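# Sort three desk items onto matching low shelves

## Task

Take each of the three objects on the desk and put it on top of the low shelf that already holds objects of the same kind. The robot must not fall over or finish leaning, or the task fails. An object counts as placed only if it stays there without the robot holding it.

## Robot and tools

ROBOT. A LinearBot: an omnidirectional wheeled base with a vertical column about 1.75 m tall. A carriage rides the column over 1.0 m of travel (lift_m) and carries two identical six-joint arms, each ending in a two-finger gripper. Arm bases sit roughly 0.57 m + lift_m above the floor; carriage parts extend about 0.15 m below them. A hand can reach 0.78 m from its shoulder but only about 0.38 m downward below its arm base. The hand is about 0.16 m long, 0.1 m wide, 0.14 m with fingers open. Parked arm pose: joints 1-6 = 0, 0.05, 0.05, 1.45, 0, 0; with both parked the robot is about 0.95 m wide by 0.7 m long. Cameras: carriage_camera (fixed, facing forward, tilted about 20 degrees down), left_wrist_camera and right_wrist_camera (looking out past the fingertips). The wheel motors are weak, so even light pushes trigger a base stop. Loose objects may occasionally get nudged by something outside the robot.

FRAMES. Base frame: origin on the floor beneath the base centre, x forward, y left, z up. left_hand and right_hand report, in this frame, the point between each hand's finger pads; quat_wxyz rotates base axes into hand axes (hand z runs along the fingers, fingers open along hand y; a hand pointing straight up with joints 1, 5, 6 at 0 reads 1, 0, 0, 0). Odometry frame is the base frame at scene start; base_odometry comes from wheel rotation only, so slip looks like motion. Heading is positive leftward, -3.142 to 3.142.

execute_actions. Argument actions: a list holding a single action or nothing (empty list = just report state and pictures). An action may have base, joints, or both; their motions begin together and may finish at different times. base holds exactly one relative offset from where the base last measured itself: translate_m (metres, forward +, -2 to 2), strafe_m (metres, left +, -2 to 2) or rotate_rad (radians, counter-clockwise/left +, -6.3 to 6.3). joints is one object keyed by joint name for both arms together, each value an absolute target: lift_m 0 to 1 m; per arm (left_ and right_ prefixes, same ranges): joint1_rad -2.617 to 3.054 (yaw about vertical, 0 forward, + left); joint2_rad 0 to 3.141 (shoulder: 0 upper arm level pointing back, 1.57 vertical, 3.14 level forward); joint3_rad 0 to 3.141 (elbow, 0 folded, 3.14 straight); joint4_rad -1.57 to 1.57 (wrist pitch, + lifts fingertips); joint5_rad -1.57 to 1.57 (wrist yaw, + swings fingertips to the right, opposite sense to joint1); joint6_rad -2.094 to 2.094 (roll about the finger axis, + clockwise viewed from forearm); gripper_m 0 to 0.093 (pad gap in metres). Done tolerances: lift 0.004, joints 1-3 0.02/0.055/0.055, joint4 0.04, joints 5-6 0.02, gripper 0.004. Joints 1-3 move up to 1.8 rad/s, 4-6 up to 2.7 rad/s; each action ends within 15 s. Omitted joints or base may keep pushing toward an earlier target without the status showing it. Unknown keys or out-of-range values reject the call and nothing moves. cameras: list of carriage_camera, left_wrist_camera, right_wrist_camera or all; omitted/null/all gives every camera, [] gives none. The pictures line names images in order. If a result reports a stop, later motion calls in the same reply are skipped.

wait: seconds 0 to 10; commands nothing, returns state and pictures. zoom_image: camera plus region [x0, y0, x1, y1] in pixels of that camera's latest full 672x504 image, top-left origin, at most 504 by 504. read_manual: only licence texts. finished_scene: scene number; irreversible, call it only once objects rest on their shelves unaided.

RESULTS. base_status and joint_status: done (for the base, wheels turned the commanded amount, slip included; a 1-2 mm move can fall short yet say done); off_target (stopped short, may still push; normal for a gripper holding something); contact_stop or time_out (target dropped, holds where it stopped); not_followed plus a joint command not followed line with a cause (a self-collision check held back that arm's targets, possibly retried on later actions; gripper still obeys). on_its_own lists uncommanded joints; held at gives the held target, not the position. motor_effort: percent of maximum, + toward higher values, bracket = peak of last action; each motor has a fixed bias and noise. Lift effort grows with load; if it keeps dropping as the lift lowers, the hand or its load is resting on something. drive_wheels (ignore sign) higher at rest than after free motion means the base is still pressing. Joint torques and Motor temperatures lines list arm joints in joint_positions order. ARM HIT means an arm struck the robot hard.

CAUTIONS. Base contact stops come late or not at all; arms are not watched during turns or usually when an arm joint is commanded, and the base may roll about 0.3 m further after a touch. After a blocked drive, back off about 0.2 m along the reverse path (or turn back), repeat if still pressing, then retry. The base can slide under a table edge the column then strikes; reversing into such an edge can topple the robot. Arms have no contact stop: blocked arms keep pressing and snap to target when freed. Do not let the arms collide or press on each other. To free a withheld arm, move only it away first, the other in a later action. Tipping risk grows with high carriage, outstretched arms, loads, pulling and sudden stops; about 1.5 kg per hand with both arms forward can tip it; only images reveal leaning. Hand readings drift at long reach; a level hand sags 10-17 cm under 1 kg. Grip force is about 45-60 N per pad. Outstretched arms heat quickly: MOTOR HOT at 75 °C, arm halted 10 s at 90 °C, arm goes limp and drops at 100 °C (OVER-TEMPERATURE FAULT; keys show limit_stop_at_motor_heat, resend targets). Avoid drops, slips, slams and hard pushes. The simulation keeps running while you deliberate, the robot holding its last command.

Each tool is called after ">>>" by a JSON object that holds its "fn" and its "kwargs", one argument or row to a line.

## Session

>>> {"fn": "execute_actions", "kwargs": {
  "actions": []
}}

Scene clock: 0.00 s.
Joint torques (N m, as the arm reports them, + toward a larger angle): no reading
Motor temperatures (°C, as the motors report them): left_arm=[22 18 19 19 20 22] | right_arm=[22 19 22 19 22 20]
base_odometry: x=+0.000 y=+0.000 heading=+0.000 (m, m, rad; odometry frame)
base_status: not commanded
joint_positions: lift_m=+0.301 left_joint1_rad=+0.008 left_joint2_rad=+0.049 left_joint3_rad=+0.013 left_joint4_rad=+1.412 left_joint5_rad=+0.010 left_joint6_rad=-0.037 left_gripper_m=+0.095 right_joint1_rad=-0.022 right_joint2_rad=+0.032 right_joint3_rad=+0.060 right_joint4_rad=+1.494 right_joint5_rad=-0.017 right_joint6_rad=+0.036 right_gripper_m=+0.095
joint_status: not commanded
motor_effort: lift_m=+19 drive_wheels=+0 (%)
left_hand: x=+0.3114 y=+0.3085 z=+1.2793 quat_wxyz=(+0.995, +0.003, +0.097, -0.015) (m; base frame)
right_hand: x=+0.2721 y=-0.3070 z=+1.2947 quat_wxyz=(+1.000, -0.008, +0.025, +0.007) (m; base frame)
pictures: carriage_camera, left_wrist_camera, right_wrist_camera
Images, in order (width x height): carriage_camera 672x504, left_wrist_camera 672x504, right_wrist_camera 672x504.

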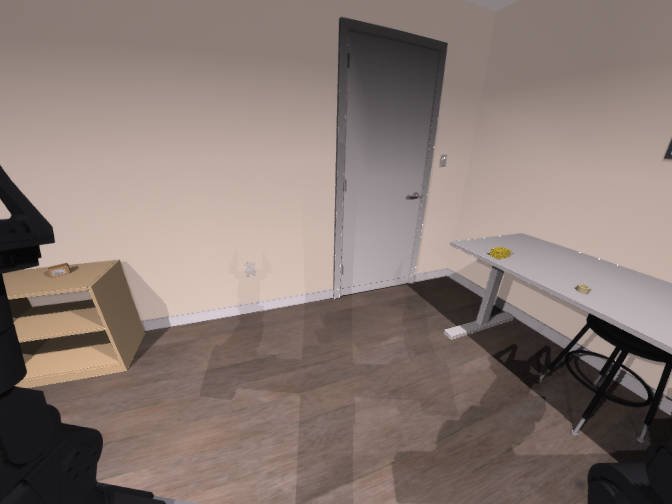

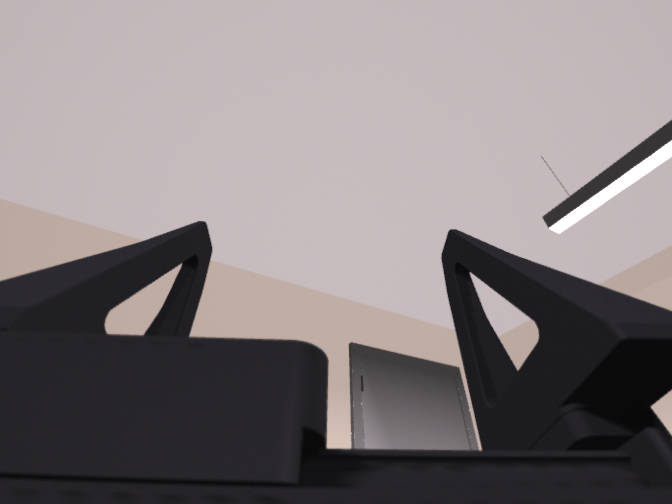

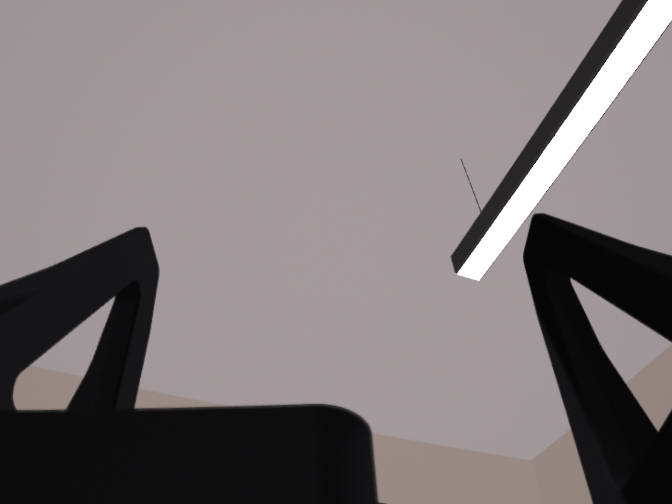

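Look around.

>>> {"fn": "execute_actions", "kwargs": {
  "actions": [
    {"base":{"rotate_rad":-0.9}}
  ],
  "cameras": ["carriage_camera"]
}}

>>> {"fn": "execute_actions", "kwargs": {
  "actions": [
    {"base":{"rotate_rad":1.8}}
  ],
  "cameras": ["carriage_camera"]
}}

Scene clock: 7.90 s.
Joint torques (N m, as the arm reports them, + toward a larger angle): left_arm=[-0.45  4.16  6.35 -0.09  0.09  0.01] | right_arm=[-0.45  4.83  7.07 -0.49  0.07  0.04]
Motor temperatures (°C, as the motors report them): left_arm=[22 18 20 19 20 22] | right_arm=[22 20 23 19 22 20]
base_odometry: x=+0.000 y=+0.000 heading=-0.899 (m, m, rad; odometry frame)
base_status: done
joint_positions: lift_m=+0.301 left_joint1_rad=+0.008 left_joint2_rad=+0.049 left_joint3_rad=+0.013 left_joint4_rad=+1.412 left_joint5_rad=+0.010 left_joint6_rad=-0.037 left_gripper_m=+0.095 right_joint1_rad=-0.022 right_joint2_rad=+0.032 right_joint3_rad=+0.060 right_joint4_rad=+1.494 right_joint5_rad=-0.017 right_joint6_rad=+0.036 right_gripper_m=+0.095
joint_status: not commanded
motor_effort: lift_m=+18(19) drive_wheels=+15(41) (%)
left_hand: x=+0.3114 y=+0.3085 z=+1.2793 quat_wxyz=(+0.995, +0.003, +0.097, -0.015) (m; base frame)
right_hand: x=+0.2721 y=-0.3070 z=+1.2947 quat_wxyz=(+1.000, -0.008, +0.025, +0.007) (m; base frame)
pictures: carriage_camera
Images, in order (width x height): carriage_camera 672x504.

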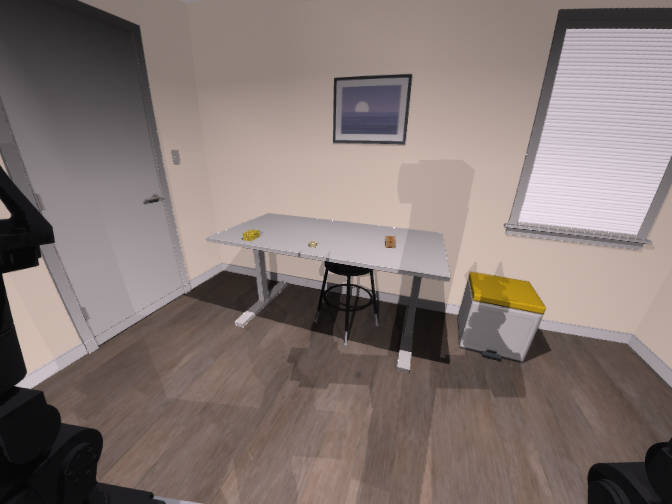

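Scene clock: 11.20 s.
Joint torques (N m, as the arm reports them, + toward a larger angle): left_arm=[-0.4   4.13  6.39 -0.1   0.08  0.01] | right_arm=[-0.53  4.73  7.09 -0.5   0.07  0.04]
Motor temperatures (°C, as the motors report them): left_arm=[22 19 21 19 20 22] | right_arm=[22 20 24 19 22 20]
base_odometry: x=+0.000 y=+0.000 heading=+0.900 (m, m, rad; odometry frame)
base_status: done
joint_positions: lift_m=+0.301 left_joint1_rad=+0.008 left_joint2_rad=+0.049 left_joint3_rad=+0.013 left_joint4_rad=+1.412 left_joint5_rad=+0.010 left_joint6_rad=-0.037 left_gripper_m=+0.095 right_joint1_rad=-0.022 right_joint2_rad=+0.032 right_joint3_rad=+0.060 right_joint4_rad=+1.494 right_joint5_rad=-0.017 right_joint6_rad=+0.036 right_gripper_m=+0.095
joint_status: not commanded
motor_effort: lift_m=+19(19) drive_wheels=+15(50) (%)
left_hand: x=+0.3114 y=+0.3085 z=+1.2793 quat_wxyz=(+0.995, +0.003, +0.097, -0.015) (m; base frame)
right_hand: x=+0.2722 y=-0.3070 z=+1.2947 quat_wxyz=(+1.000, -0.008, +0.025, +0.007) (m; base frame)
pictures: carriage_camera
Images, in order (width x height): carriage_camera 672x504.

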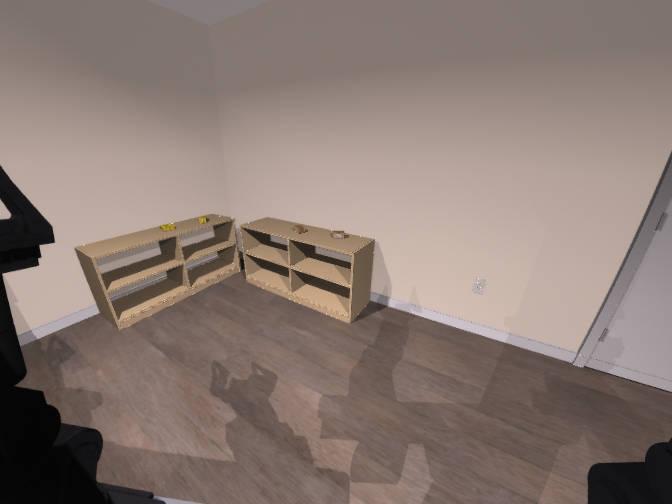

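>>> {"fn": "zoom_image", "kwargs": {
  "camera": "carriage_camera",
  "region": [130,190,400,270]
}}

>>> {"fn": "execute_actions", "kwargs": {
  "actions": [
    {"base":{"rotate_rad":-1.8}}
  ],
  "cameras": ["carriage_camera"]
}}

>>> {"fn": "zoom_image", "kwargs": {
  "camera": "carriage_camera",
  "region": [200,200,460,290]
}}

Region (130, 190, 400, 270) of carriage_camera's 672x504 image, scaled by 1.867, with more detail than that image has; it fills the top 149 rows of this view, and the rest is white.

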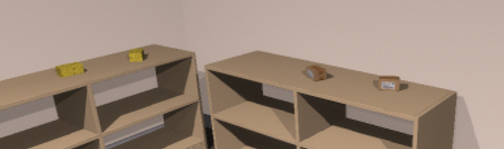

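Scene clock: 20.50 s.
Joint torques (N m, as the arm reports them, + toward a larger angle): left_arm=[-0.46  4.06  6.22 -0.08  0.08  0.01] | right_arm=[-0.5   4.81  7.14 -0.52  0.09  0.03]
Motor temperatures (°C, as the motors report them): left_arm=[22 19 21 19 20 22] | right_arm=[22 20 25 19 22 20]
base_odometry: x=+0.000 y=+0.000 heading=-0.899 (m, m, rad; odometry frame)
base_status: done
joint_positions: lift_m=+0.301 left_joint1_rad=+0.008 left_joint2_rad=+0.049 left_joint3_rad=+0.013 left_joint4_rad=+1.412 left_joint5_rad=+0.008 left_joint6_rad=-0.037 left_gripper_m=+0.095 right_joint1_rad=-0.022 right_joint2_rad=+0.032 right_joint3_rad=+0.060 right_joint4_rad=+1.493 right_joint5_rad=-0.017 right_joint6_rad=+0.036 right_gripper_m=+0.095
joint_status: not commanded
motor_effort: lift_m=+19(18) drive_wheels=+15(50) (%)
left_hand: x=+0.3114 y=+0.3087 z=+1.2793 quat_wxyz=(+0.995, +0.002, +0.097, -0.015) (m; base frame)
right_hand: x=+0.2723 y=-0.3070 z=+1.2947 quat_wxyz=(+1.000, -0.008, +0.025, +0.007) (m; base frame)
pictures: carriage_camera
Images, in order (width x height): carriage_camera 672x504.

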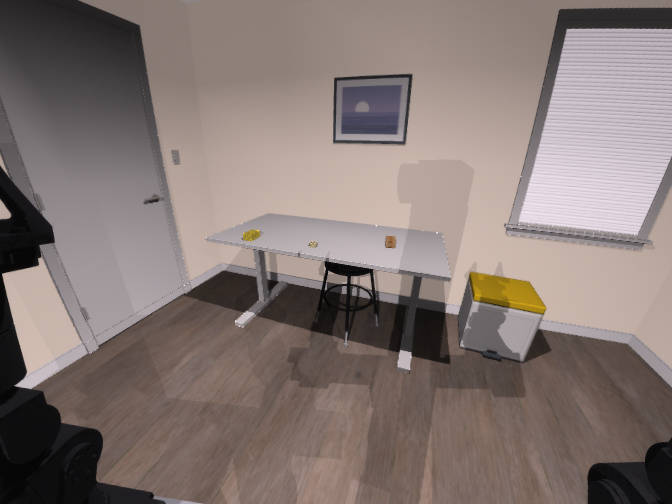

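Region (200, 200, 460, 290) of carriage_camera's 672x504 image, scaled by 1.938, with more detail than that image has; it fills the top 174 rows of this view, and the rest is white.

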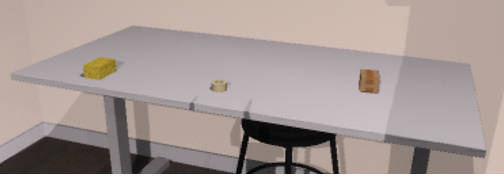

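>>> {"fn": "execute_actions", "kwargs": {
  "actions": [
    {"base":{"rotate_rad":-0.39},"joints":{"right_joint1_rad":0,"right_joint2_rad":2.0,"right_joint3_rad":1.7,"right_joint4_rad":-1.0,"lift_m":0.4,"left_joint2_rad":2.0,"left_joint3_rad":1.7,"left_joint4_rad":-1.0,"left_joint1_rad":0}}
  ],
  "cameras": ["carriage_camera"]
}}

>>> {"fn": "execute_actions", "kwargs": {
  "actions": [
    {"base":{"translate_m":0.8}}
  ]
}}

Scene clock: 76.47 s.
Joint torques (N m, as the arm reports them, + toward a larger angle): left_arm=[ -0.6  -12.83   9.39   0.9    0.1    0.01] | right_arm=[  0.26 -14.7    9.89   0.76   0.07   0.02]
Motor temperatures (°C, as the motors report them): left_arm=[22 21 25 20 20 22] | right_arm=[22 22 29 20 22 20]
base_odometry: x=+0.001 y=+0.000 heading=-1.288 (m, m, rad; odometry frame)
base_status: done
joint_positions: lift_m=+0.400 left_joint1_rad=+0.002 left_joint2_rad=+1.995 left_joint3_rad=+1.675 left_joint4_rad=-0.988 left_joint5_rad=+0.008 left_joint6_rad=-0.037 left_gripper_m=+0.095 right_joint1_rad=-0.009 right_joint2_rad=+2.006 right_joint3_rad=+1.683 right_joint4_rad=-0.998 right_joint5_rad=-0.017 right_joint6_rad=+0.036 right_gripper_m=+0.095
joint_status: all done
motor_effort: lift_m=+20(34) drive_wheels=+20(42) (%)
left_hand: x=+0.7044 y=+0.3092 z=+1.0554 quat_wxyz=(+0.131, -0.019, +0.991, -0.006) (m; base frame)
right_hand: x=+0.7041 y=-0.3109 z=+1.0531 quat_wxyz=(+0.125, +0.021, +0.992, +0.010) (m; base frame)
pictures: carriage_camera
Images, in order (width x height): carriage_camera 672x504.

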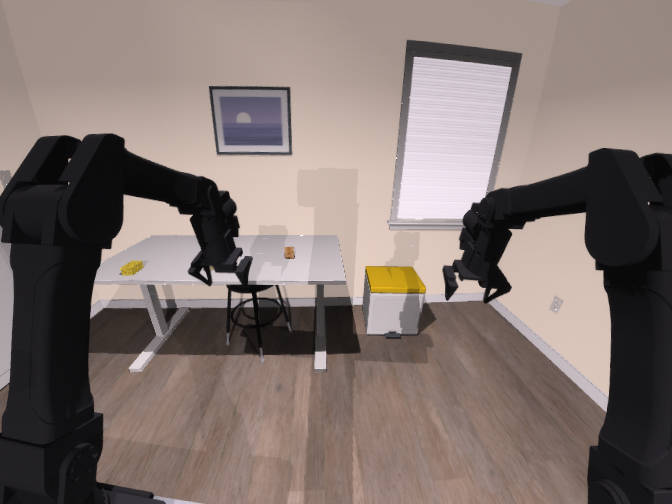

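Scene clock: 80.43 s.
Joint torques (N m, as the arm reports them, + toward a larger angle): left_arm=[ -0.58 -12.97   9.33   0.89   0.1    0.01] | right_arm=[  0.06 -14.64   9.8    0.75   0.07   0.02]
Motor temperatures (°C, as the motors report them): left_arm=[22 22 25 20 20 22] | right_arm=[22 24 30 20 22 20]
base_odometry: x=+0.223 y=-0.769 heading=-1.289 (m, m, rad; odometry frame)
base_status: done
joint_positions: lift_m=+0.400 left_joint1_rad=+0.002 left_joint2_rad=+1.995 left_joint3_rad=+1.675 left_joint4_rad=-0.990 left_joint5_rad=+0.008 left_joint6_rad=-0.037 left_gripper_m=+0.095 right_joint1_rad=-0.008 right_joint2_rad=+2.006 right_joint3_rad=+1.683 right_joint4_rad=-0.999 right_joint5_rad=-0.017 right_joint6_rad=+0.036 right_gripper_m=+0.095
joint_status: not commanded
motor_effort: lift_m=+20(20) drive_wheels=-14(47) (%)
left_hand: x=+0.7040 y=+0.3092 z=+1.0553 quat_wxyz=(+0.130, -0.019, +0.991, -0.006) (m; base frame)
right_hand: x=+0.7038 y=-0.3102 z=+1.0530 quat_wxyz=(+0.124, +0.021, +0.992, +0.010) (m; base frame)
pictures: carriage_camera, left_wrist_camera, right_wrist_camera
Images, in order (width x height): carriage_camera 672x504, left_wrist_camera 672x504, right_wrist_camera 672x504.

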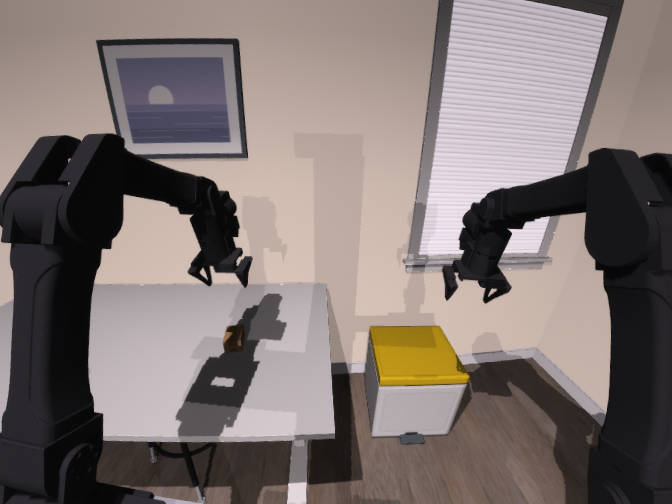

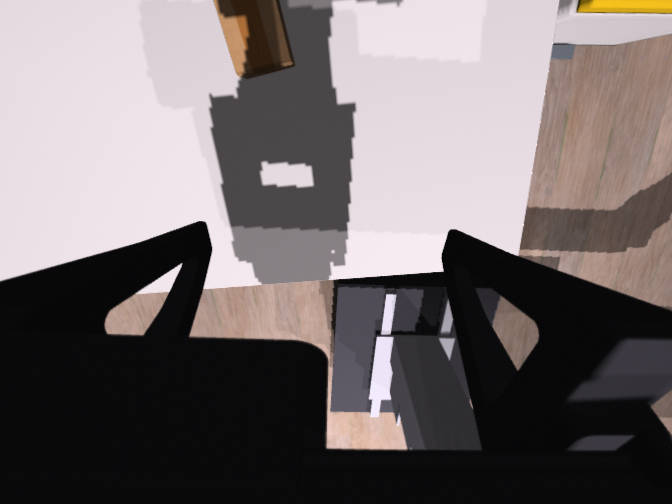

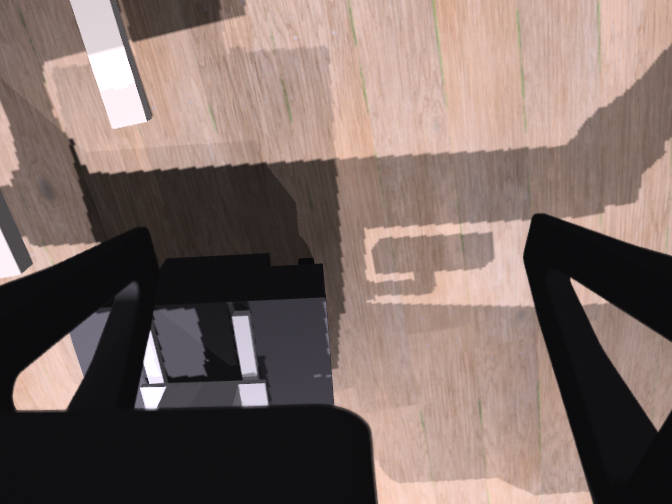

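>>> {"fn": "execute_actions", "kwargs": {
  "actions": [
    {"base":{"translate_m":0.22},"joints":{"lift_m":0.5,"left_joint1_rad":0.12,"left_joint2_rad":2.57,"left_joint3_rad":1.49,"left_joint4_rad":-0.49,"right_joint2_rad":0.05,"right_joint3_rad":0.05,"right_joint4_rad":1.45}}
  ]
}}

Scene clock: 98.83 s.
Joint torques (N m, as the arm reports them, + toward a larger angle): left_arm=[ -0.79 -15.1    3.8    0.55   0.12   0.01] | right_arm=[-0.02  3.39  6.03 -0.27  0.08  0.02]
Motor temperatures (°C, as the motors report them): left_arm=[22 28 27 20 20 22] | right_arm=[22 30 32 21 22 20]
base_odometry: x=+0.284 y=-0.980 heading=-1.290 (m, m, rad; odometry frame)
base_status: done
joint_positions: lift_m=+0.500 left_joint1_rad=+0.125 left_joint2_rad=+2.568 left_joint3_rad=+1.503 left_joint4_rad=-0.500 left_joint5_rad=+0.006 left_joint6_rad=-0.037 left_gripper_m=+0.095 right_joint1_rad=-0.007 right_joint2_rad=+0.059 right_joint3_rad=+0.061 right_joint4_rad=+1.445 right_joint5_rad=-0.017 right_joint6_rad=+0.036 right_gripper_m=+0.095
joint_status: all done
motor_effort: lift_m=+21(24) drive_wheels=-14(39) (%)
left_hand: x=+0.6720 y=+0.3604 z=+0.8849 quat_wxyz=(+0.003, -0.081, +0.997, -0.003) (m; base frame)
right_hand: x=+0.2925 y=-0.3070 z=+1.4924 quat_wxyz=(+0.998, -0.007, +0.062, +0.015) (m; base frame)
pictures: carriage_camera, left_wrist_camera, right_wrist_camera
Images, in order (width x height): carriage_camera 672x504, left_wrist_camera 672x504, right_wrist_camera 672x504.

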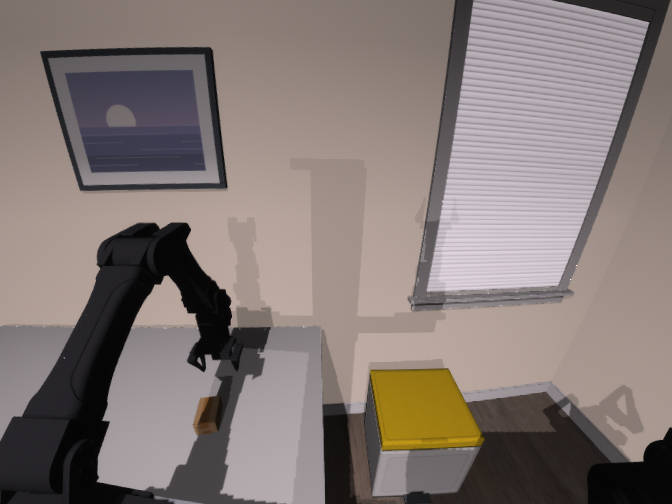

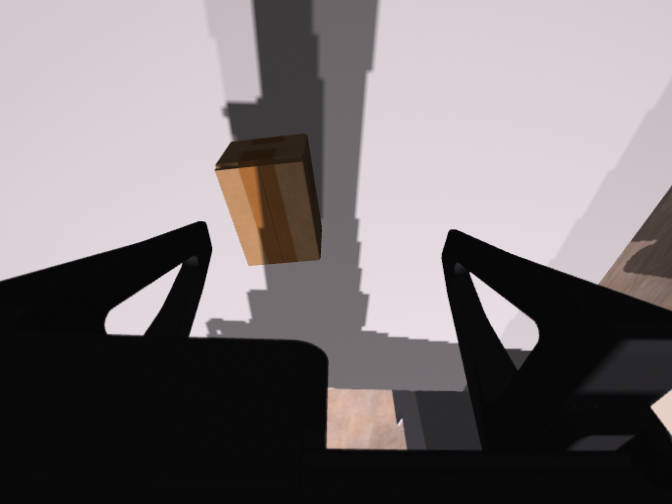

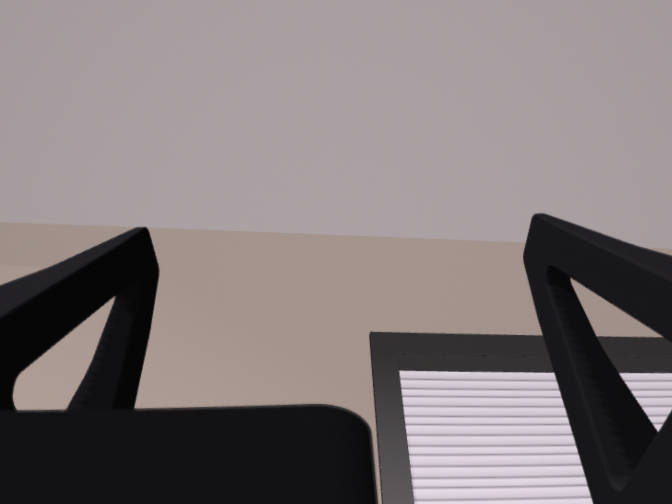

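>>> {"fn": "execute_actions", "kwargs": {
  "actions": [
    {"joints":{"lift_m":0.43,"left_joint1_rad":0.205,"left_joint6_rad":-0.16}}
  ],
  "cameras": ["carriage_camera","left_wrist_camera"]
}}

Scene clock: 109.50 s.
Joint torques (N m, as the arm reports them, + toward a larger angle): left_arm=[ -0.91 -15.13   3.65   0.47   0.1   -0.05] | right_arm=[ 0.08  3.47  5.94 -0.29  0.07  0.02]
Motor temperatures (°C, as the motors report them): left_arm=[22 32 26 20 20 22] | right_arm=[22 28 31 20 22 20]
base_odometry: x=+0.284 y=-0.980 heading=-1.290 (m, m, rad; odometry frame)
base_status: not commanded
joint_positions: lift_m=+0.430 left_joint1_rad=+0.210 left_joint2_rad=+2.566 left_joint3_rad=+1.503 left_joint4_rad=-0.495 left_joint5_rad=+0.007 left_joint6_rad=-0.154 left_gripper_m=+0.095 right_joint1_rad=-0.007 right_joint2_rad=+0.059 right_joint3_rad=+0.061 right_joint4_rad=+1.446 right_joint5_rad=-0.017 right_joint6_rad=+0.036 right_gripper_m=+0.095
joint_status: all done
motor_effort: lift_m=+15(20) drive_wheels=+8(14) (%)
left_hand: x=+0.6680 y=+0.3952 z=+0.8160 quat_wxyz=(+0.007, -0.181, +0.984, -0.003) (m; base frame)
right_hand: x=+0.2923 y=-0.3070 z=+1.4230 quat_wxyz=(+0.998, -0.007, +0.062, +0.015) (m; base frame)
pictures: carriage_camera, left_wrist_camera
Images, in order (width x height): carriage_camera 672x504, left_wrist_camera 672x504.

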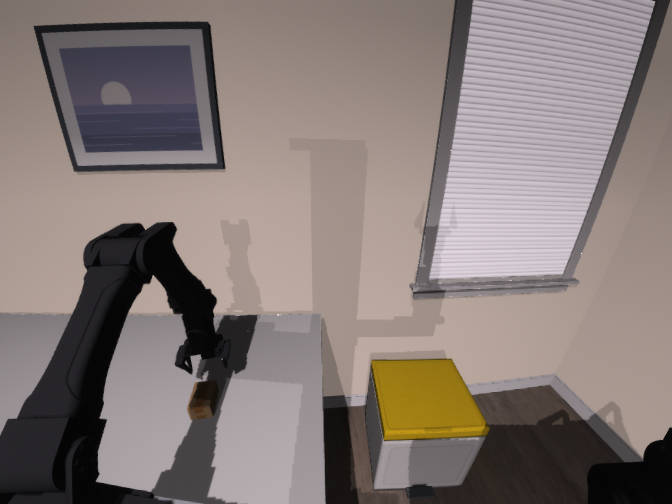

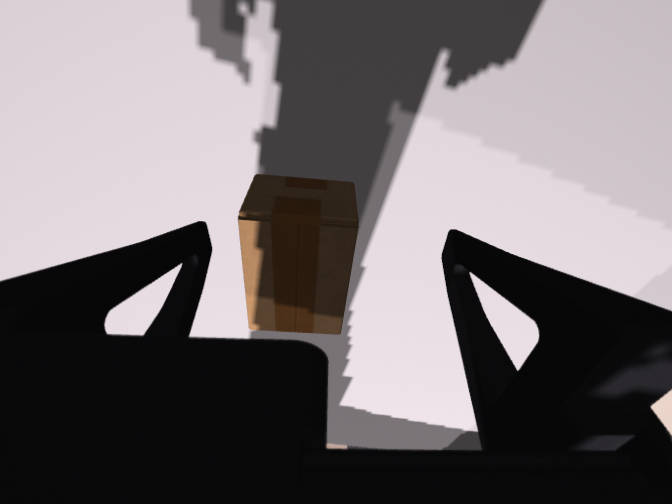

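>>> {"fn": "execute_actions", "kwargs": {
  "actions": [
    {"joints":{"lift_m":0.395,"left_joint1_rad":0.24,"left_joint6_rad":-0.13}}
  ],
  "cameras": ["carriage_camera","left_wrist_camera"]
}}

Scene clock: 115.37 s.
Joint torques (N m, as the arm reports them, + toward a larger angle): left_arm=[ -0.45 -15.26   3.78   0.45   0.12   0.04] | right_arm=[ 0.1   3.37  6.21 -0.25  0.09  0.03]
Motor temperatures (°C, as the motors report them): left_arm=[22 34 26 20 20 22] | right_arm=[22 27 31 20 22 20]
base_odometry: x=+0.284 y=-0.980 heading=-1.290 (m, m, rad; odometry frame)
base_status: not commanded
joint_positions: lift_m=+0.395 left_joint1_rad=+0.240 left_joint2_rad=+2.568 left_joint3_rad=+1.503 left_joint4_rad=-0.493 left_joint5_rad=+0.008 left_joint6_rad=-0.133 left_gripper_m=+0.095 right_joint1_rad=-0.007 right_joint2_rad=+0.059 right_joint3_rad=+0.058 right_joint4_rad=+1.446 right_joint5_rad=-0.017 right_joint6_rad=+0.036 right_gripper_m=+0.095
joint_status: all done
motor_effort: lift_m=+15(15) drive_wheels=+8(9) (%)
left_hand: x=+0.6651 y=+0.4074 z=+0.7802 quat_wxyz=(+0.007, -0.185, +0.983, -0.003) (m; base frame)
right_hand: x=+0.2930 y=-0.3070 z=+1.3874 quat_wxyz=(+0.998, -0.007, +0.063, +0.015) (m; base frame)
pictures: carriage_camera, left_wrist_camera
Images, in order (width x height): carriage_camera 672x504, left_wrist_camera 672x504.

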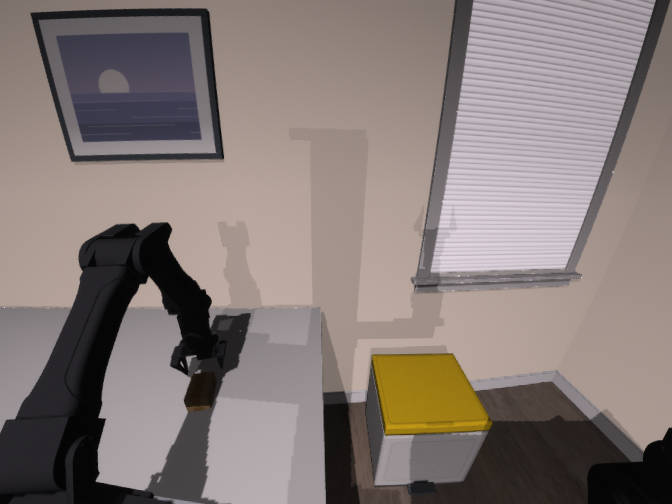

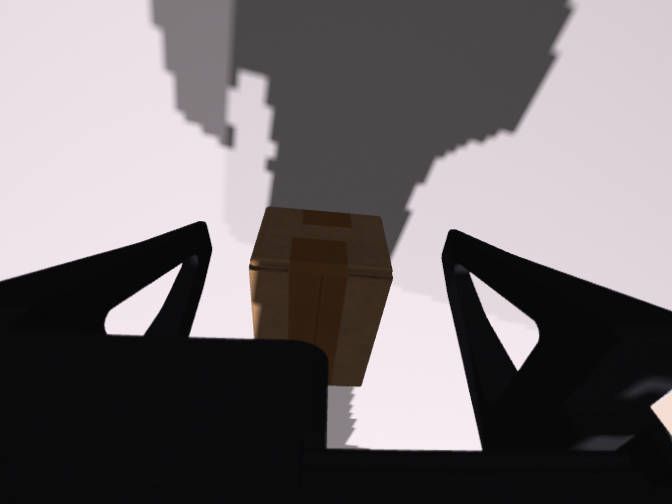

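>>> {"fn": "execute_actions", "kwargs": {
  "actions": [
    {"base":{"translate_m":-0.04}}
  ],
  "cameras": []
}}

>>> {"fn": "execute_actions", "kwargs": {
  "actions": [
    {"joints":{"lift_m":0.365}}
  ],
  "cameras": ["carriage_camera","left_wrist_camera"]
}}

Scene clock: 122.00 s.
Joint torques (N m, as the arm reports them, + toward a larger angle): left_arm=[ -0.42 -15.26   3.84   0.45   0.1    0.05] | right_arm=[-0.01  3.42  6.2  -0.3   0.08  0.03]
Motor temperatures (°C, as the motors report them): left_arm=[22 36 25 20 20 22] | right_arm=[22 27 31 20 22 20]
base_odometry: x=+0.273 y=-0.942 heading=-1.290 (m, m, rad; odometry frame)
base_status: done
joint_positions: lift_m=+0.395 left_joint1_rad=+0.240 left_joint2_rad=+2.568 left_joint3_rad=+1.503 left_joint4_rad=-0.492 left_joint5_rad=+0.008 left_joint6_rad=-0.133 left_gripper_m=+0.095 right_joint1_rad=-0.007 right_joint2_rad=+0.059 right_joint3_rad=+0.058 right_joint4_rad=+1.448 right_joint5_rad=-0.017 right_joint6_rad=+0.036 right_gripper_m=+0.095
joint_status: not commanded
motor_effort: lift_m=+15(15) drive_wheels=+0(43) (%)
left_hand: x=+0.6653 y=+0.4074 z=+0.7802 quat_wxyz=(+0.007, -0.185, +0.983, -0.004) (m; base frame)
right_hand: x=+0.2925 y=-0.3070 z=+1.3875 quat_wxyz=(+0.998, -0.007, +0.062, +0.015) (m; base frame)
pictures: none
No camera images: the call's "cameras" was empty. Leave "cameras" out to get every camera's image.

Scene clock: 122.63 s.
Joint torques (N m, as the arm reports them, + toward a larger angle): left_arm=[ -0.41 -15.48   3.66   0.45   0.1    0.05] | right_arm=[ 0.09  3.44  6.24 -0.28  0.07  0.03]
Motor temperatures (°C, as the motors report them): left_arm=[22 36 25 20 20 22] | right_arm=[22 26 31 20 22 20]
base_odometry: x=+0.273 y=-0.942 heading=-1.290 (m, m, rad; odometry frame)
base_status: not commanded
joint_positions: lift_m=+0.365 left_joint1_rad=+0.240 left_joint2_rad=+2.569 left_joint3_rad=+1.503 left_joint4_rad=-0.491 left_joint5_rad=+0.008 left_joint6_rad=-0.133 left_gripper_m=+0.095 right_joint1_rad=-0.007 right_joint2_rad=+0.059 right_joint3_rad=+0.058 right_joint4_rad=+1.448 right_joint5_rad=-0.017 right_joint6_rad=+0.036 right_gripper_m=+0.095
joint_status: all done
motor_effort: lift_m=+15(18) drive_wheels=-1(0) (%)
left_hand: x=+0.6652 y=+0.4073 z=+0.7498 quat_wxyz=(+0.007, -0.185, +0.983, -0.004) (m; base frame)
right_hand: x=+0.2925 y=-0.3070 z=+1.3575 quat_wxyz=(+0.998, -0.007, +0.062, +0.015) (m; base frame)
pictures: carriage_camera, left_wrist_camera
Images, in order (width x height): carriage_camera 672x504, left_wrist_camera 672x504.

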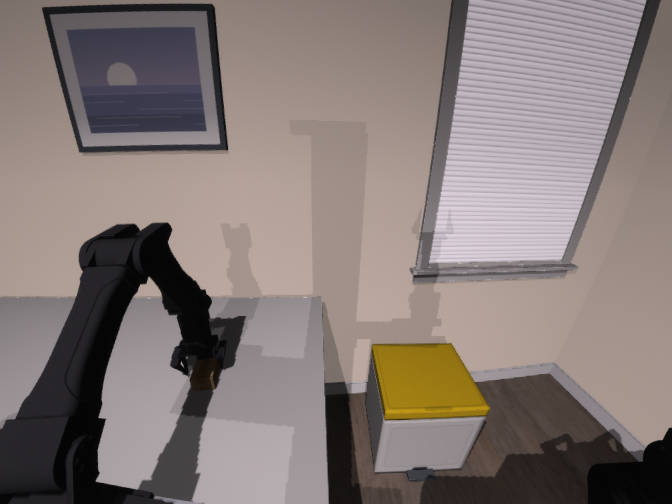

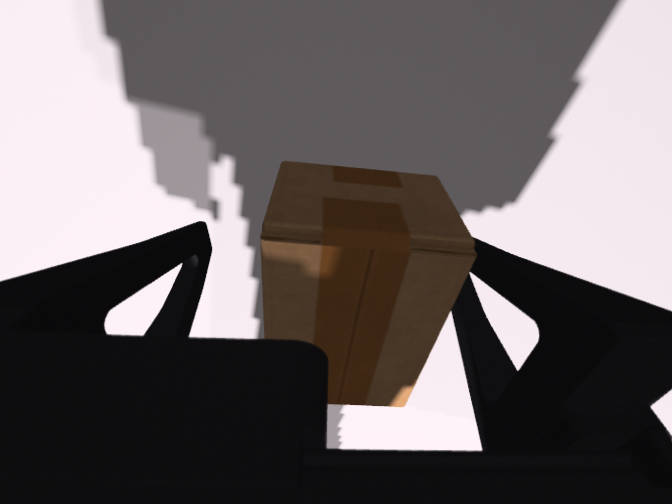

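>>> {"fn": "execute_actions", "kwargs": {
  "actions": [
    {"joints":{"lift_m":0.35,"left_joint1_rad":0.215}}
  ],
  "cameras": []
}}

>>> {"fn": "execute_actions", "kwargs": {
  "actions": [
    {"joints":{"left_gripper_m":0.0}}
  ],
  "cameras": ["carriage_camera","left_wrist_camera"]
}}

>>> {"fn": "execute_actions", "kwargs": {
  "actions": [
    {"joints":{"lift_m":0.45}}
  ],
  "cameras": ["carriage_camera","left_wrist_camera"]
}}

Scene clock: 130.93 s.
Joint torques (N m, as the arm reports them, + toward a larger angle): left_arm=[ -0.47 -15.11   3.83   0.49   0.17   0.02] | right_arm=[ 0.02  3.41  6.31 -0.3   0.1   0.03]
Motor temperatures (°C, as the motors report them): left_arm=[22 39 25 20 20 22] | right_arm=[22 26 30 20 22 20]
base_odometry: x=+0.273 y=-0.942 heading=-1.290 (m, m, rad; odometry frame)
base_status: not commanded
joint_positions: lift_m=+0.350 left_joint1_rad=+0.216 left_joint2_rad=+2.566 left_joint3_rad=+1.503 left_joint4_rad=-0.492 left_joint5_rad=-0.001 left_joint6_rad=-0.132 left_gripper_m=+0.095 right_joint1_rad=-0.007 right_joint2_rad=+0.059 right_joint3_rad=+0.057 right_joint4_rad=+1.448 right_joint5_rad=-0.017 right_joint6_rad=+0.036 right_gripper_m=+0.095
joint_status: all done
motor_effort: lift_m=+14(11) drive_wheels=-3(9) (%)
left_hand: x=+0.6678 y=+0.3991 z=+0.7362 quat_wxyz=(+0.008, -0.173, +0.985, +0.001) (m; base frame)
right_hand: x=+0.2930 y=-0.3070 z=+1.3422 quat_wxyz=(+0.998, -0.007, +0.063, +0.015) (m; base frame)
pictures: none
No camera images: the call's "cameras" was empty. Leave "cameras" out to get every camera's image.

Scene clock: 131.67 s.
Joint torques (N m, as the arm reports them, + toward a larger angle): left_arm=[ -0.48 -15.12   3.86   0.47   0.18   0.04] | right_arm=[-0.03  3.4   6.3  -0.3   0.09  0.03]
Motor temperatures (°C, as the motors report them): left_arm=[22 39 25 20 20 22] | right_arm=[22 26 30 20 22 20]
base_odometry: x=+0.273 y=-0.942 heading=-1.290 (m, m, rad; odometry frame)
base_status: not commanded
joint_positions: lift_m=+0.350 left_joint1_rad=+0.216 left_joint2_rad=+2.566 left_joint3_rad=+1.503 left_joint4_rad=-0.491 left_joint5_rad=+0.000 left_joint6_rad=-0.132 left_gripper_m=+0.060 right_joint1_rad=-0.007 right_joint2_rad=+0.059 right_joint3_rad=+0.057 right_joint4_rad=+1.448 right_joint5_rad=-0.017 right_joint6_rad=+0.036 right_gripper_m=+0.095
joint_status: left_gripper_m off_target (ended at +0.060, target +0.000)
motor_effort: lift_m=+14(14) drive_wheels=-2(3) (%)
left_hand: x=+0.6681 y=+0.3990 z=+0.7362 quat_wxyz=(+0.008, -0.173, +0.985, +0.001) (m; base frame)
right_hand: x=+0.2930 y=-0.3070 z=+1.3422 quat_wxyz=(+0.998, -0.007, +0.063, +0.015) (m; base frame)
pictures: carriage_camera, left_wrist_camera
Images, in order (width x height): carriage_camera 672x504, left_wrist_camera 672x504.

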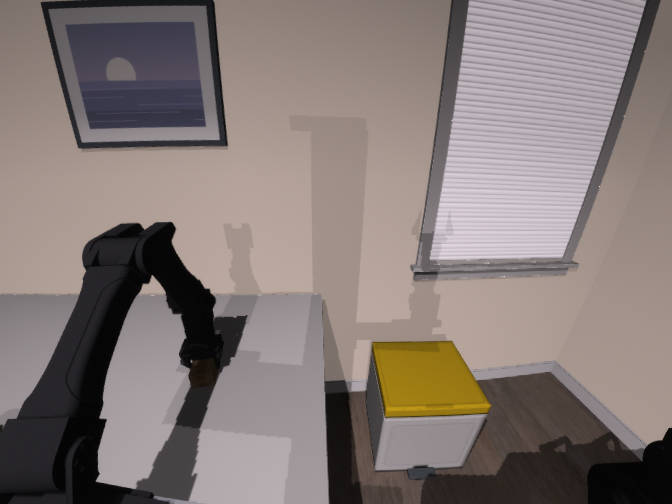

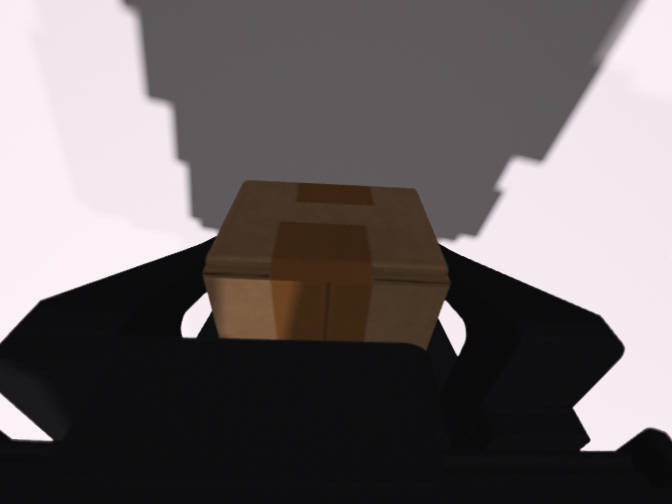

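Scene clock: 132.60 s.
Joint torques (N m, as the arm reports them, + toward a larger angle): left_arm=[ -0.53 -15.57   3.83   0.43   0.15   0.04] | right_arm=[ 0.    3.43  6.17 -0.27  0.09  0.01]
Motor temperatures (°C, as the motors report them): left_arm=[22 39 25 20 20 22] | right_arm=[22 25 30 20 22 20]
base_odometry: x=+0.273 y=-0.942 heading=-1.290 (m, m, rad; odometry frame)
base_status: not commanded
joint_positions: lift_m=+0.450 left_joint1_rad=+0.216 left_joint2_rad=+2.571 left_joint3_rad=+1.503 left_joint4_rad=-0.489 left_joint5_rad=+0.003 left_joint6_rad=-0.132 left_gripper_m=+0.060 right_joint1_rad=-0.007 right_joint2_rad=+0.059 right_joint3_rad=+0.057 right_joint4_rad=+1.448 right_joint5_rad=-0.017 right_joint6_rad=+0.036 right_gripper_m=+0.095
joint_status: all done
motor_effort: lift_m=+21(28) drive_wheels=-2(4) (%)
left_hand: x=+0.6674 y=+0.3982 z=+0.8336 quat_wxyz=(+0.007, -0.173, +0.985, -0.001) (m; base frame)
right_hand: x=+0.2930 y=-0.3070 z=+1.4415 quat_wxyz=(+0.998, -0.007, +0.063, +0.015) (m; base frame)
pictures: carriage_camera, left_wrist_camera
Images, in order (width x height): carriage_camera 672x504, left_wrist_camera 672x504.

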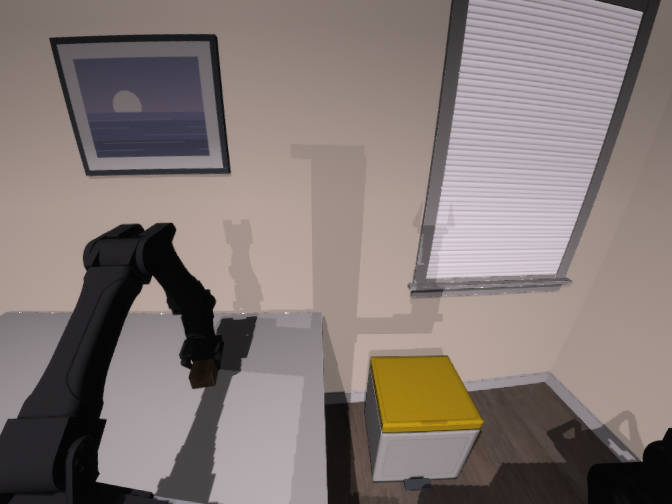

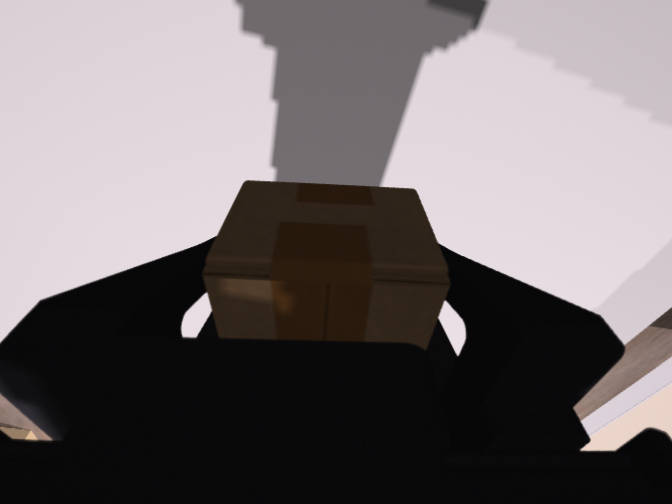

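>>> {"fn": "execute_actions", "kwargs": {
  "actions": [
    {"base":{"translate_m":-0.25},"joints":{"lift_m":0.5,"left_joint1_rad":0.5,"left_joint2_rad":1.3,"left_joint3_rad":0.9,"left_joint4_rad":-1.0}}
  ],
  "cameras": []
}}

>>> {"fn": "execute_actions", "kwargs": {
  "actions": [
    {"base":{"strafe_m":0.8}}
  ],
  "cameras": ["carriage_camera"]
}}

Scene clock: 151.40 s.
Joint torques (N m, as the arm reports them, + toward a larger angle): left_arm=[-0.62 -6.05  5.43  0.79  0.1   0.04] | right_arm=[ 0.    3.41  6.3  -0.31  0.08  0.02]
Motor temperatures (°C, as the motors report them): left_arm=[22 42 24 20 20 22] | right_arm=[22 24 30 20 22 20]
base_odometry: x=+0.203 y=-0.701 heading=-1.291 (m, m, rad; odometry frame)
base_status: done
joint_positions: lift_m=+0.500 left_joint1_rad=+0.502 left_joint2_rad=+1.307 left_joint3_rad=+0.924 left_joint4_rad=-0.990 left_joint5_rad=+0.007 left_joint6_rad=-0.132 left_gripper_m=+0.060 right_joint1_rad=-0.007 right_joint2_rad=+0.059 right_joint3_rad=+0.057 right_joint4_rad=+1.449 right_joint5_rad=-0.017 right_joint6_rad=+0.036 right_gripper_m=+0.095
joint_status: all done
motor_effort: lift_m=+21(27) drive_wheels=-14(47) (%)
left_hand: x=+0.4794 y=+0.4286 z=+1.1501 quat_wxyz=(+0.097, -0.310, +0.946, +0.015) (m; base frame)
right_hand: x=+0.2926 y=-0.3070 z=+1.4916 quat_wxyz=(+0.998, -0.007, +0.062, +0.015) (m; base frame)
pictures: none
No camera images: the call's "cameras" was empty. Leave "cameras" out to get every camera's image.

Scene clock: 155.37 s.
Joint torques (N m, as the arm reports them, + toward a larger angle): left_arm=[-0.51 -6.08  5.36  0.8   0.1   0.04] | right_arm=[ 0.03  3.31  6.41 -0.3   0.08  0.02]
Motor temperatures (°C, as the motors report them): left_arm=[22 40 24 20 20 22] | right_arm=[22 24 30 20 22 20]
base_odometry: x=+0.972 y=-0.480 heading=-1.291 (m, m, rad; odometry frame)
base_status: done
joint_positions: lift_m=+0.500 left_joint1_rad=+0.501 left_joint2_rad=+1.307 left_joint3_rad=+0.924 left_joint4_rad=-0.991 left_joint5_rad=+0.008 left_joint6_rad=-0.132 left_gripper_m=+0.060 right_joint1_rad=-0.007 right_joint2_rad=+0.059 right_joint3_rad=+0.057 right_joint4_rad=+1.450 right_joint5_rad=-0.017 right_joint6_rad=+0.036 right_gripper_m=+0.095
joint_status: not commanded
motor_effort: lift_m=+21(21) drive_wheels=-8(29) (%)
left_hand: x=+0.4794 y=+0.4279 z=+1.1501 quat_wxyz=(+0.097, -0.309, +0.946, +0.014) (m; base frame)
right_hand: x=+0.2924 y=-0.3070 z=+1.4916 quat_wxyz=(+0.998, -0.007, +0.062, +0.015) (m; base frame)
pictures: carriage_camera
Images, in order (width x height): carriage_camera 672x504.

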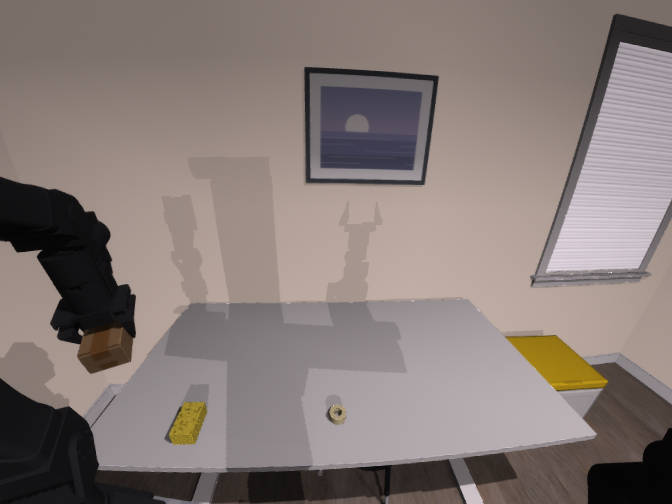

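>>> {"fn": "execute_actions", "kwargs": {
  "actions": [
    {"base":{"strafe_m":0.15},"joints":{"right_joint1_rad":0.478,"right_joint2_rad":2.57,"right_joint3_rad":1.49,"right_joint4_rad":-0.49,"left_joint1_rad":0.9}}
  ],
  "cameras": []
}}

>>> {"fn": "execute_actions", "kwargs": {
  "actions": [
    {"base":{"translate_m":0.09},"joints":{"lift_m":0.42}}
  ],
  "cameras": ["carriage_camera","right_wrist_camera"]
}}

Scene clock: 170.53 s.
Joint torques (N m, as the arm reports them, + toward a larger angle): left_arm=[-0.22 -6.02  5.35  0.81  0.09  0.04] | right_arm=[  0.11 -16.27   5.5    0.17   0.07   0.01]
Motor temperatures (°C, as the motors report them): left_arm=[22 35 24 20 20 22] | right_arm=[22 24 30 20 22 20]
base_odometry: x=+1.116 y=-0.438 heading=-1.290 (m, m, rad; odometry frame)
base_status: done
joint_positions: lift_m=+0.500 left_joint1_rad=+0.897 left_joint2_rad=+1.307 left_joint3_rad=+0.924 left_joint4_rad=-0.992 left_joint5_rad=+0.009 left_joint6_rad=-0.132 left_gripper_m=+0.060 right_joint1_rad=+0.470 right_joint2_rad=+2.573 right_joint3_rad=+1.488 right_joint4_rad=-0.488 right_joint5_rad=-0.017 right_joint6_rad=+0.036 right_gripper_m=+0.095
joint_status: all done
motor_effort: lift_m=+21(21) drive_wheels=-7(33) (%)
left_hand: x=+0.4168 y=+0.5030 z=+1.1501 quat_wxyz=(+0.092, -0.490, +0.866, +0.032) (m; base frame)
right_hand: x=+0.6240 y=-0.1217 z=+0.8802 quat_wxyz=(-0.003, -0.215, +0.976, +0.008) (m; base frame)
pictures: none
No camera images: the call's "cameras" was empty. Leave "cameras" out to get every camera's image.

Scene clock: 172.13 s.
Joint torques (N m, as the arm reports them, + toward a larger angle): left_arm=[-0.2  -6.14  6.26  0.82  0.1   0.04] | right_arm=[  0.11 -16.47   5.67   0.2    0.07   0.03]
Motor temperatures (°C, as the motors report them): left_arm=[22 35 24 20 20 22] | right_arm=[22 25 30 20 22 20]
base_odometry: x=+1.141 y=-0.525 heading=-1.289 (m, m, rad; odometry frame)
base_status: done
joint_positions: lift_m=+0.420 left_joint1_rad=+0.897 left_joint2_rad=+1.307 left_joint3_rad=+0.911 left_joint4_rad=-0.995 left_joint5_rad=+0.008 left_joint6_rad=-0.132 left_gripper_m=+0.060 right_joint1_rad=+0.471 right_joint2_rad=+2.573 right_joint3_rad=+1.488 right_joint4_rad=-0.490 right_joint5_rad=-0.017 right_joint6_rad=+0.036 right_gripper_m=+0.095
joint_status: all done
motor_effort: lift_m=+15(13) drive_wheels=-11(36) (%)
left_hand: x=+0.4139 y=+0.4998 z=+1.0668 quat_wxyz=(+0.084, -0.490, +0.867, +0.030) (m; base frame)
right_hand: x=+0.6234 y=-0.1215 z=+0.8007 quat_wxyz=(-0.004, -0.216, +0.976, +0.008) (m; base frame)
pictures: carriage_camera, right_wrist_camera
Images, in order (width x height): carriage_camera 672x504, right_wrist_camera 672x504.

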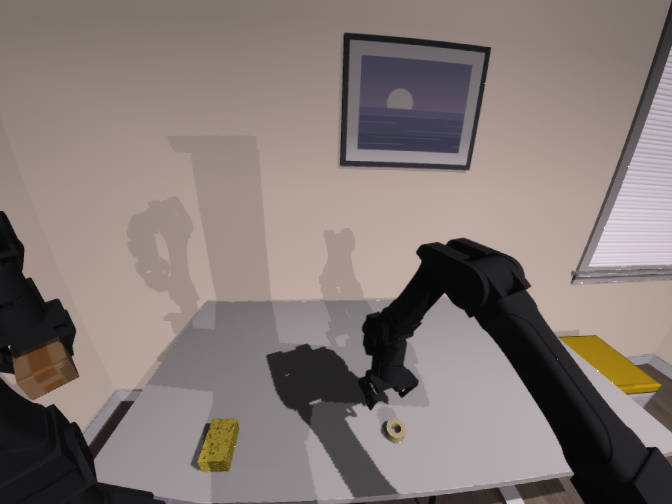

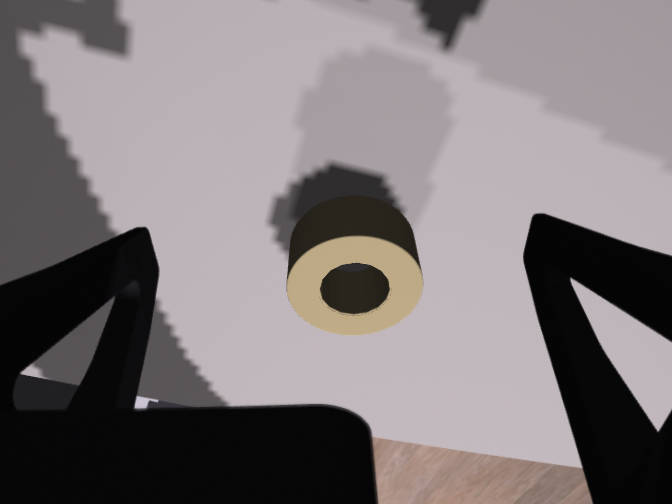

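>>> {"fn": "execute_actions", "kwargs": {
  "actions": [
    {"base":{"translate_m":-0.035},"joints":{"lift_m":0.385,"right_joint1_rad":0.435}}
  ],
  "cameras": ["carriage_camera","right_wrist_camera"]
}}

Scene clock: 182.67 s.
Joint torques (N m, as the arm reports them, + toward a larger angle): left_arm=[-0.17 -6.12  6.27  0.82  0.1   0.04] | right_arm=[ -0.53 -16.68   5.68   0.15   0.07   0.03]
Motor temperatures (°C, as the motors report them): left_arm=[22 32 25 20 20 22] | right_arm=[22 31 30 20 22 20]
base_odometry: x=+1.131 y=-0.491 heading=-1.290 (m, m, rad; odometry frame)
base_status: done
joint_positions: lift_m=+0.385 left_joint1_rad=+0.897 left_joint2_rad=+1.307 left_joint3_rad=+0.911 left_joint4_rad=-0.996 left_joint5_rad=+0.009 left_joint6_rad=-0.132 left_gripper_m=+0.060 right_joint1_rad=+0.435 right_joint2_rad=+2.576 right_joint3_rad=+1.488 right_joint4_rad=-0.488 right_joint5_rad=-0.017 right_joint6_rad=+0.036 right_gripper_m=+0.095
joint_status: all done
motor_effort: lift_m=+15(13) drive_wheels=+6(35) (%)
left_hand: x=+0.4139 y=+0.4994 z=+1.0318 quat_wxyz=(+0.084, -0.490, +0.867, +0.029) (m; base frame)
right_hand: x=+0.6296 y=-0.1351 z=+0.7647 quat_wxyz=(-0.005, -0.198, +0.980, +0.008) (m; base frame)
pictures: carriage_camera, right_wrist_camera
Images, in order (width x height): carriage_camera 672x504, right_wrist_camera 672x504.

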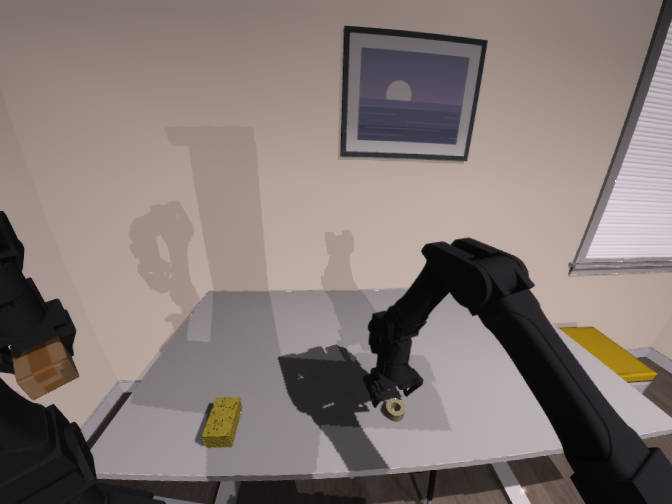

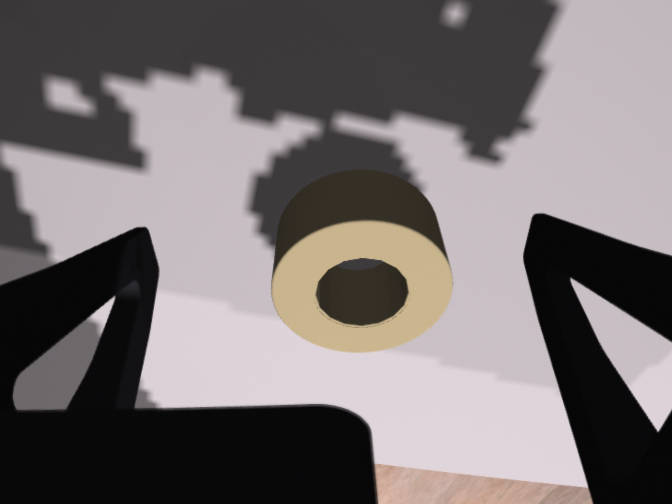

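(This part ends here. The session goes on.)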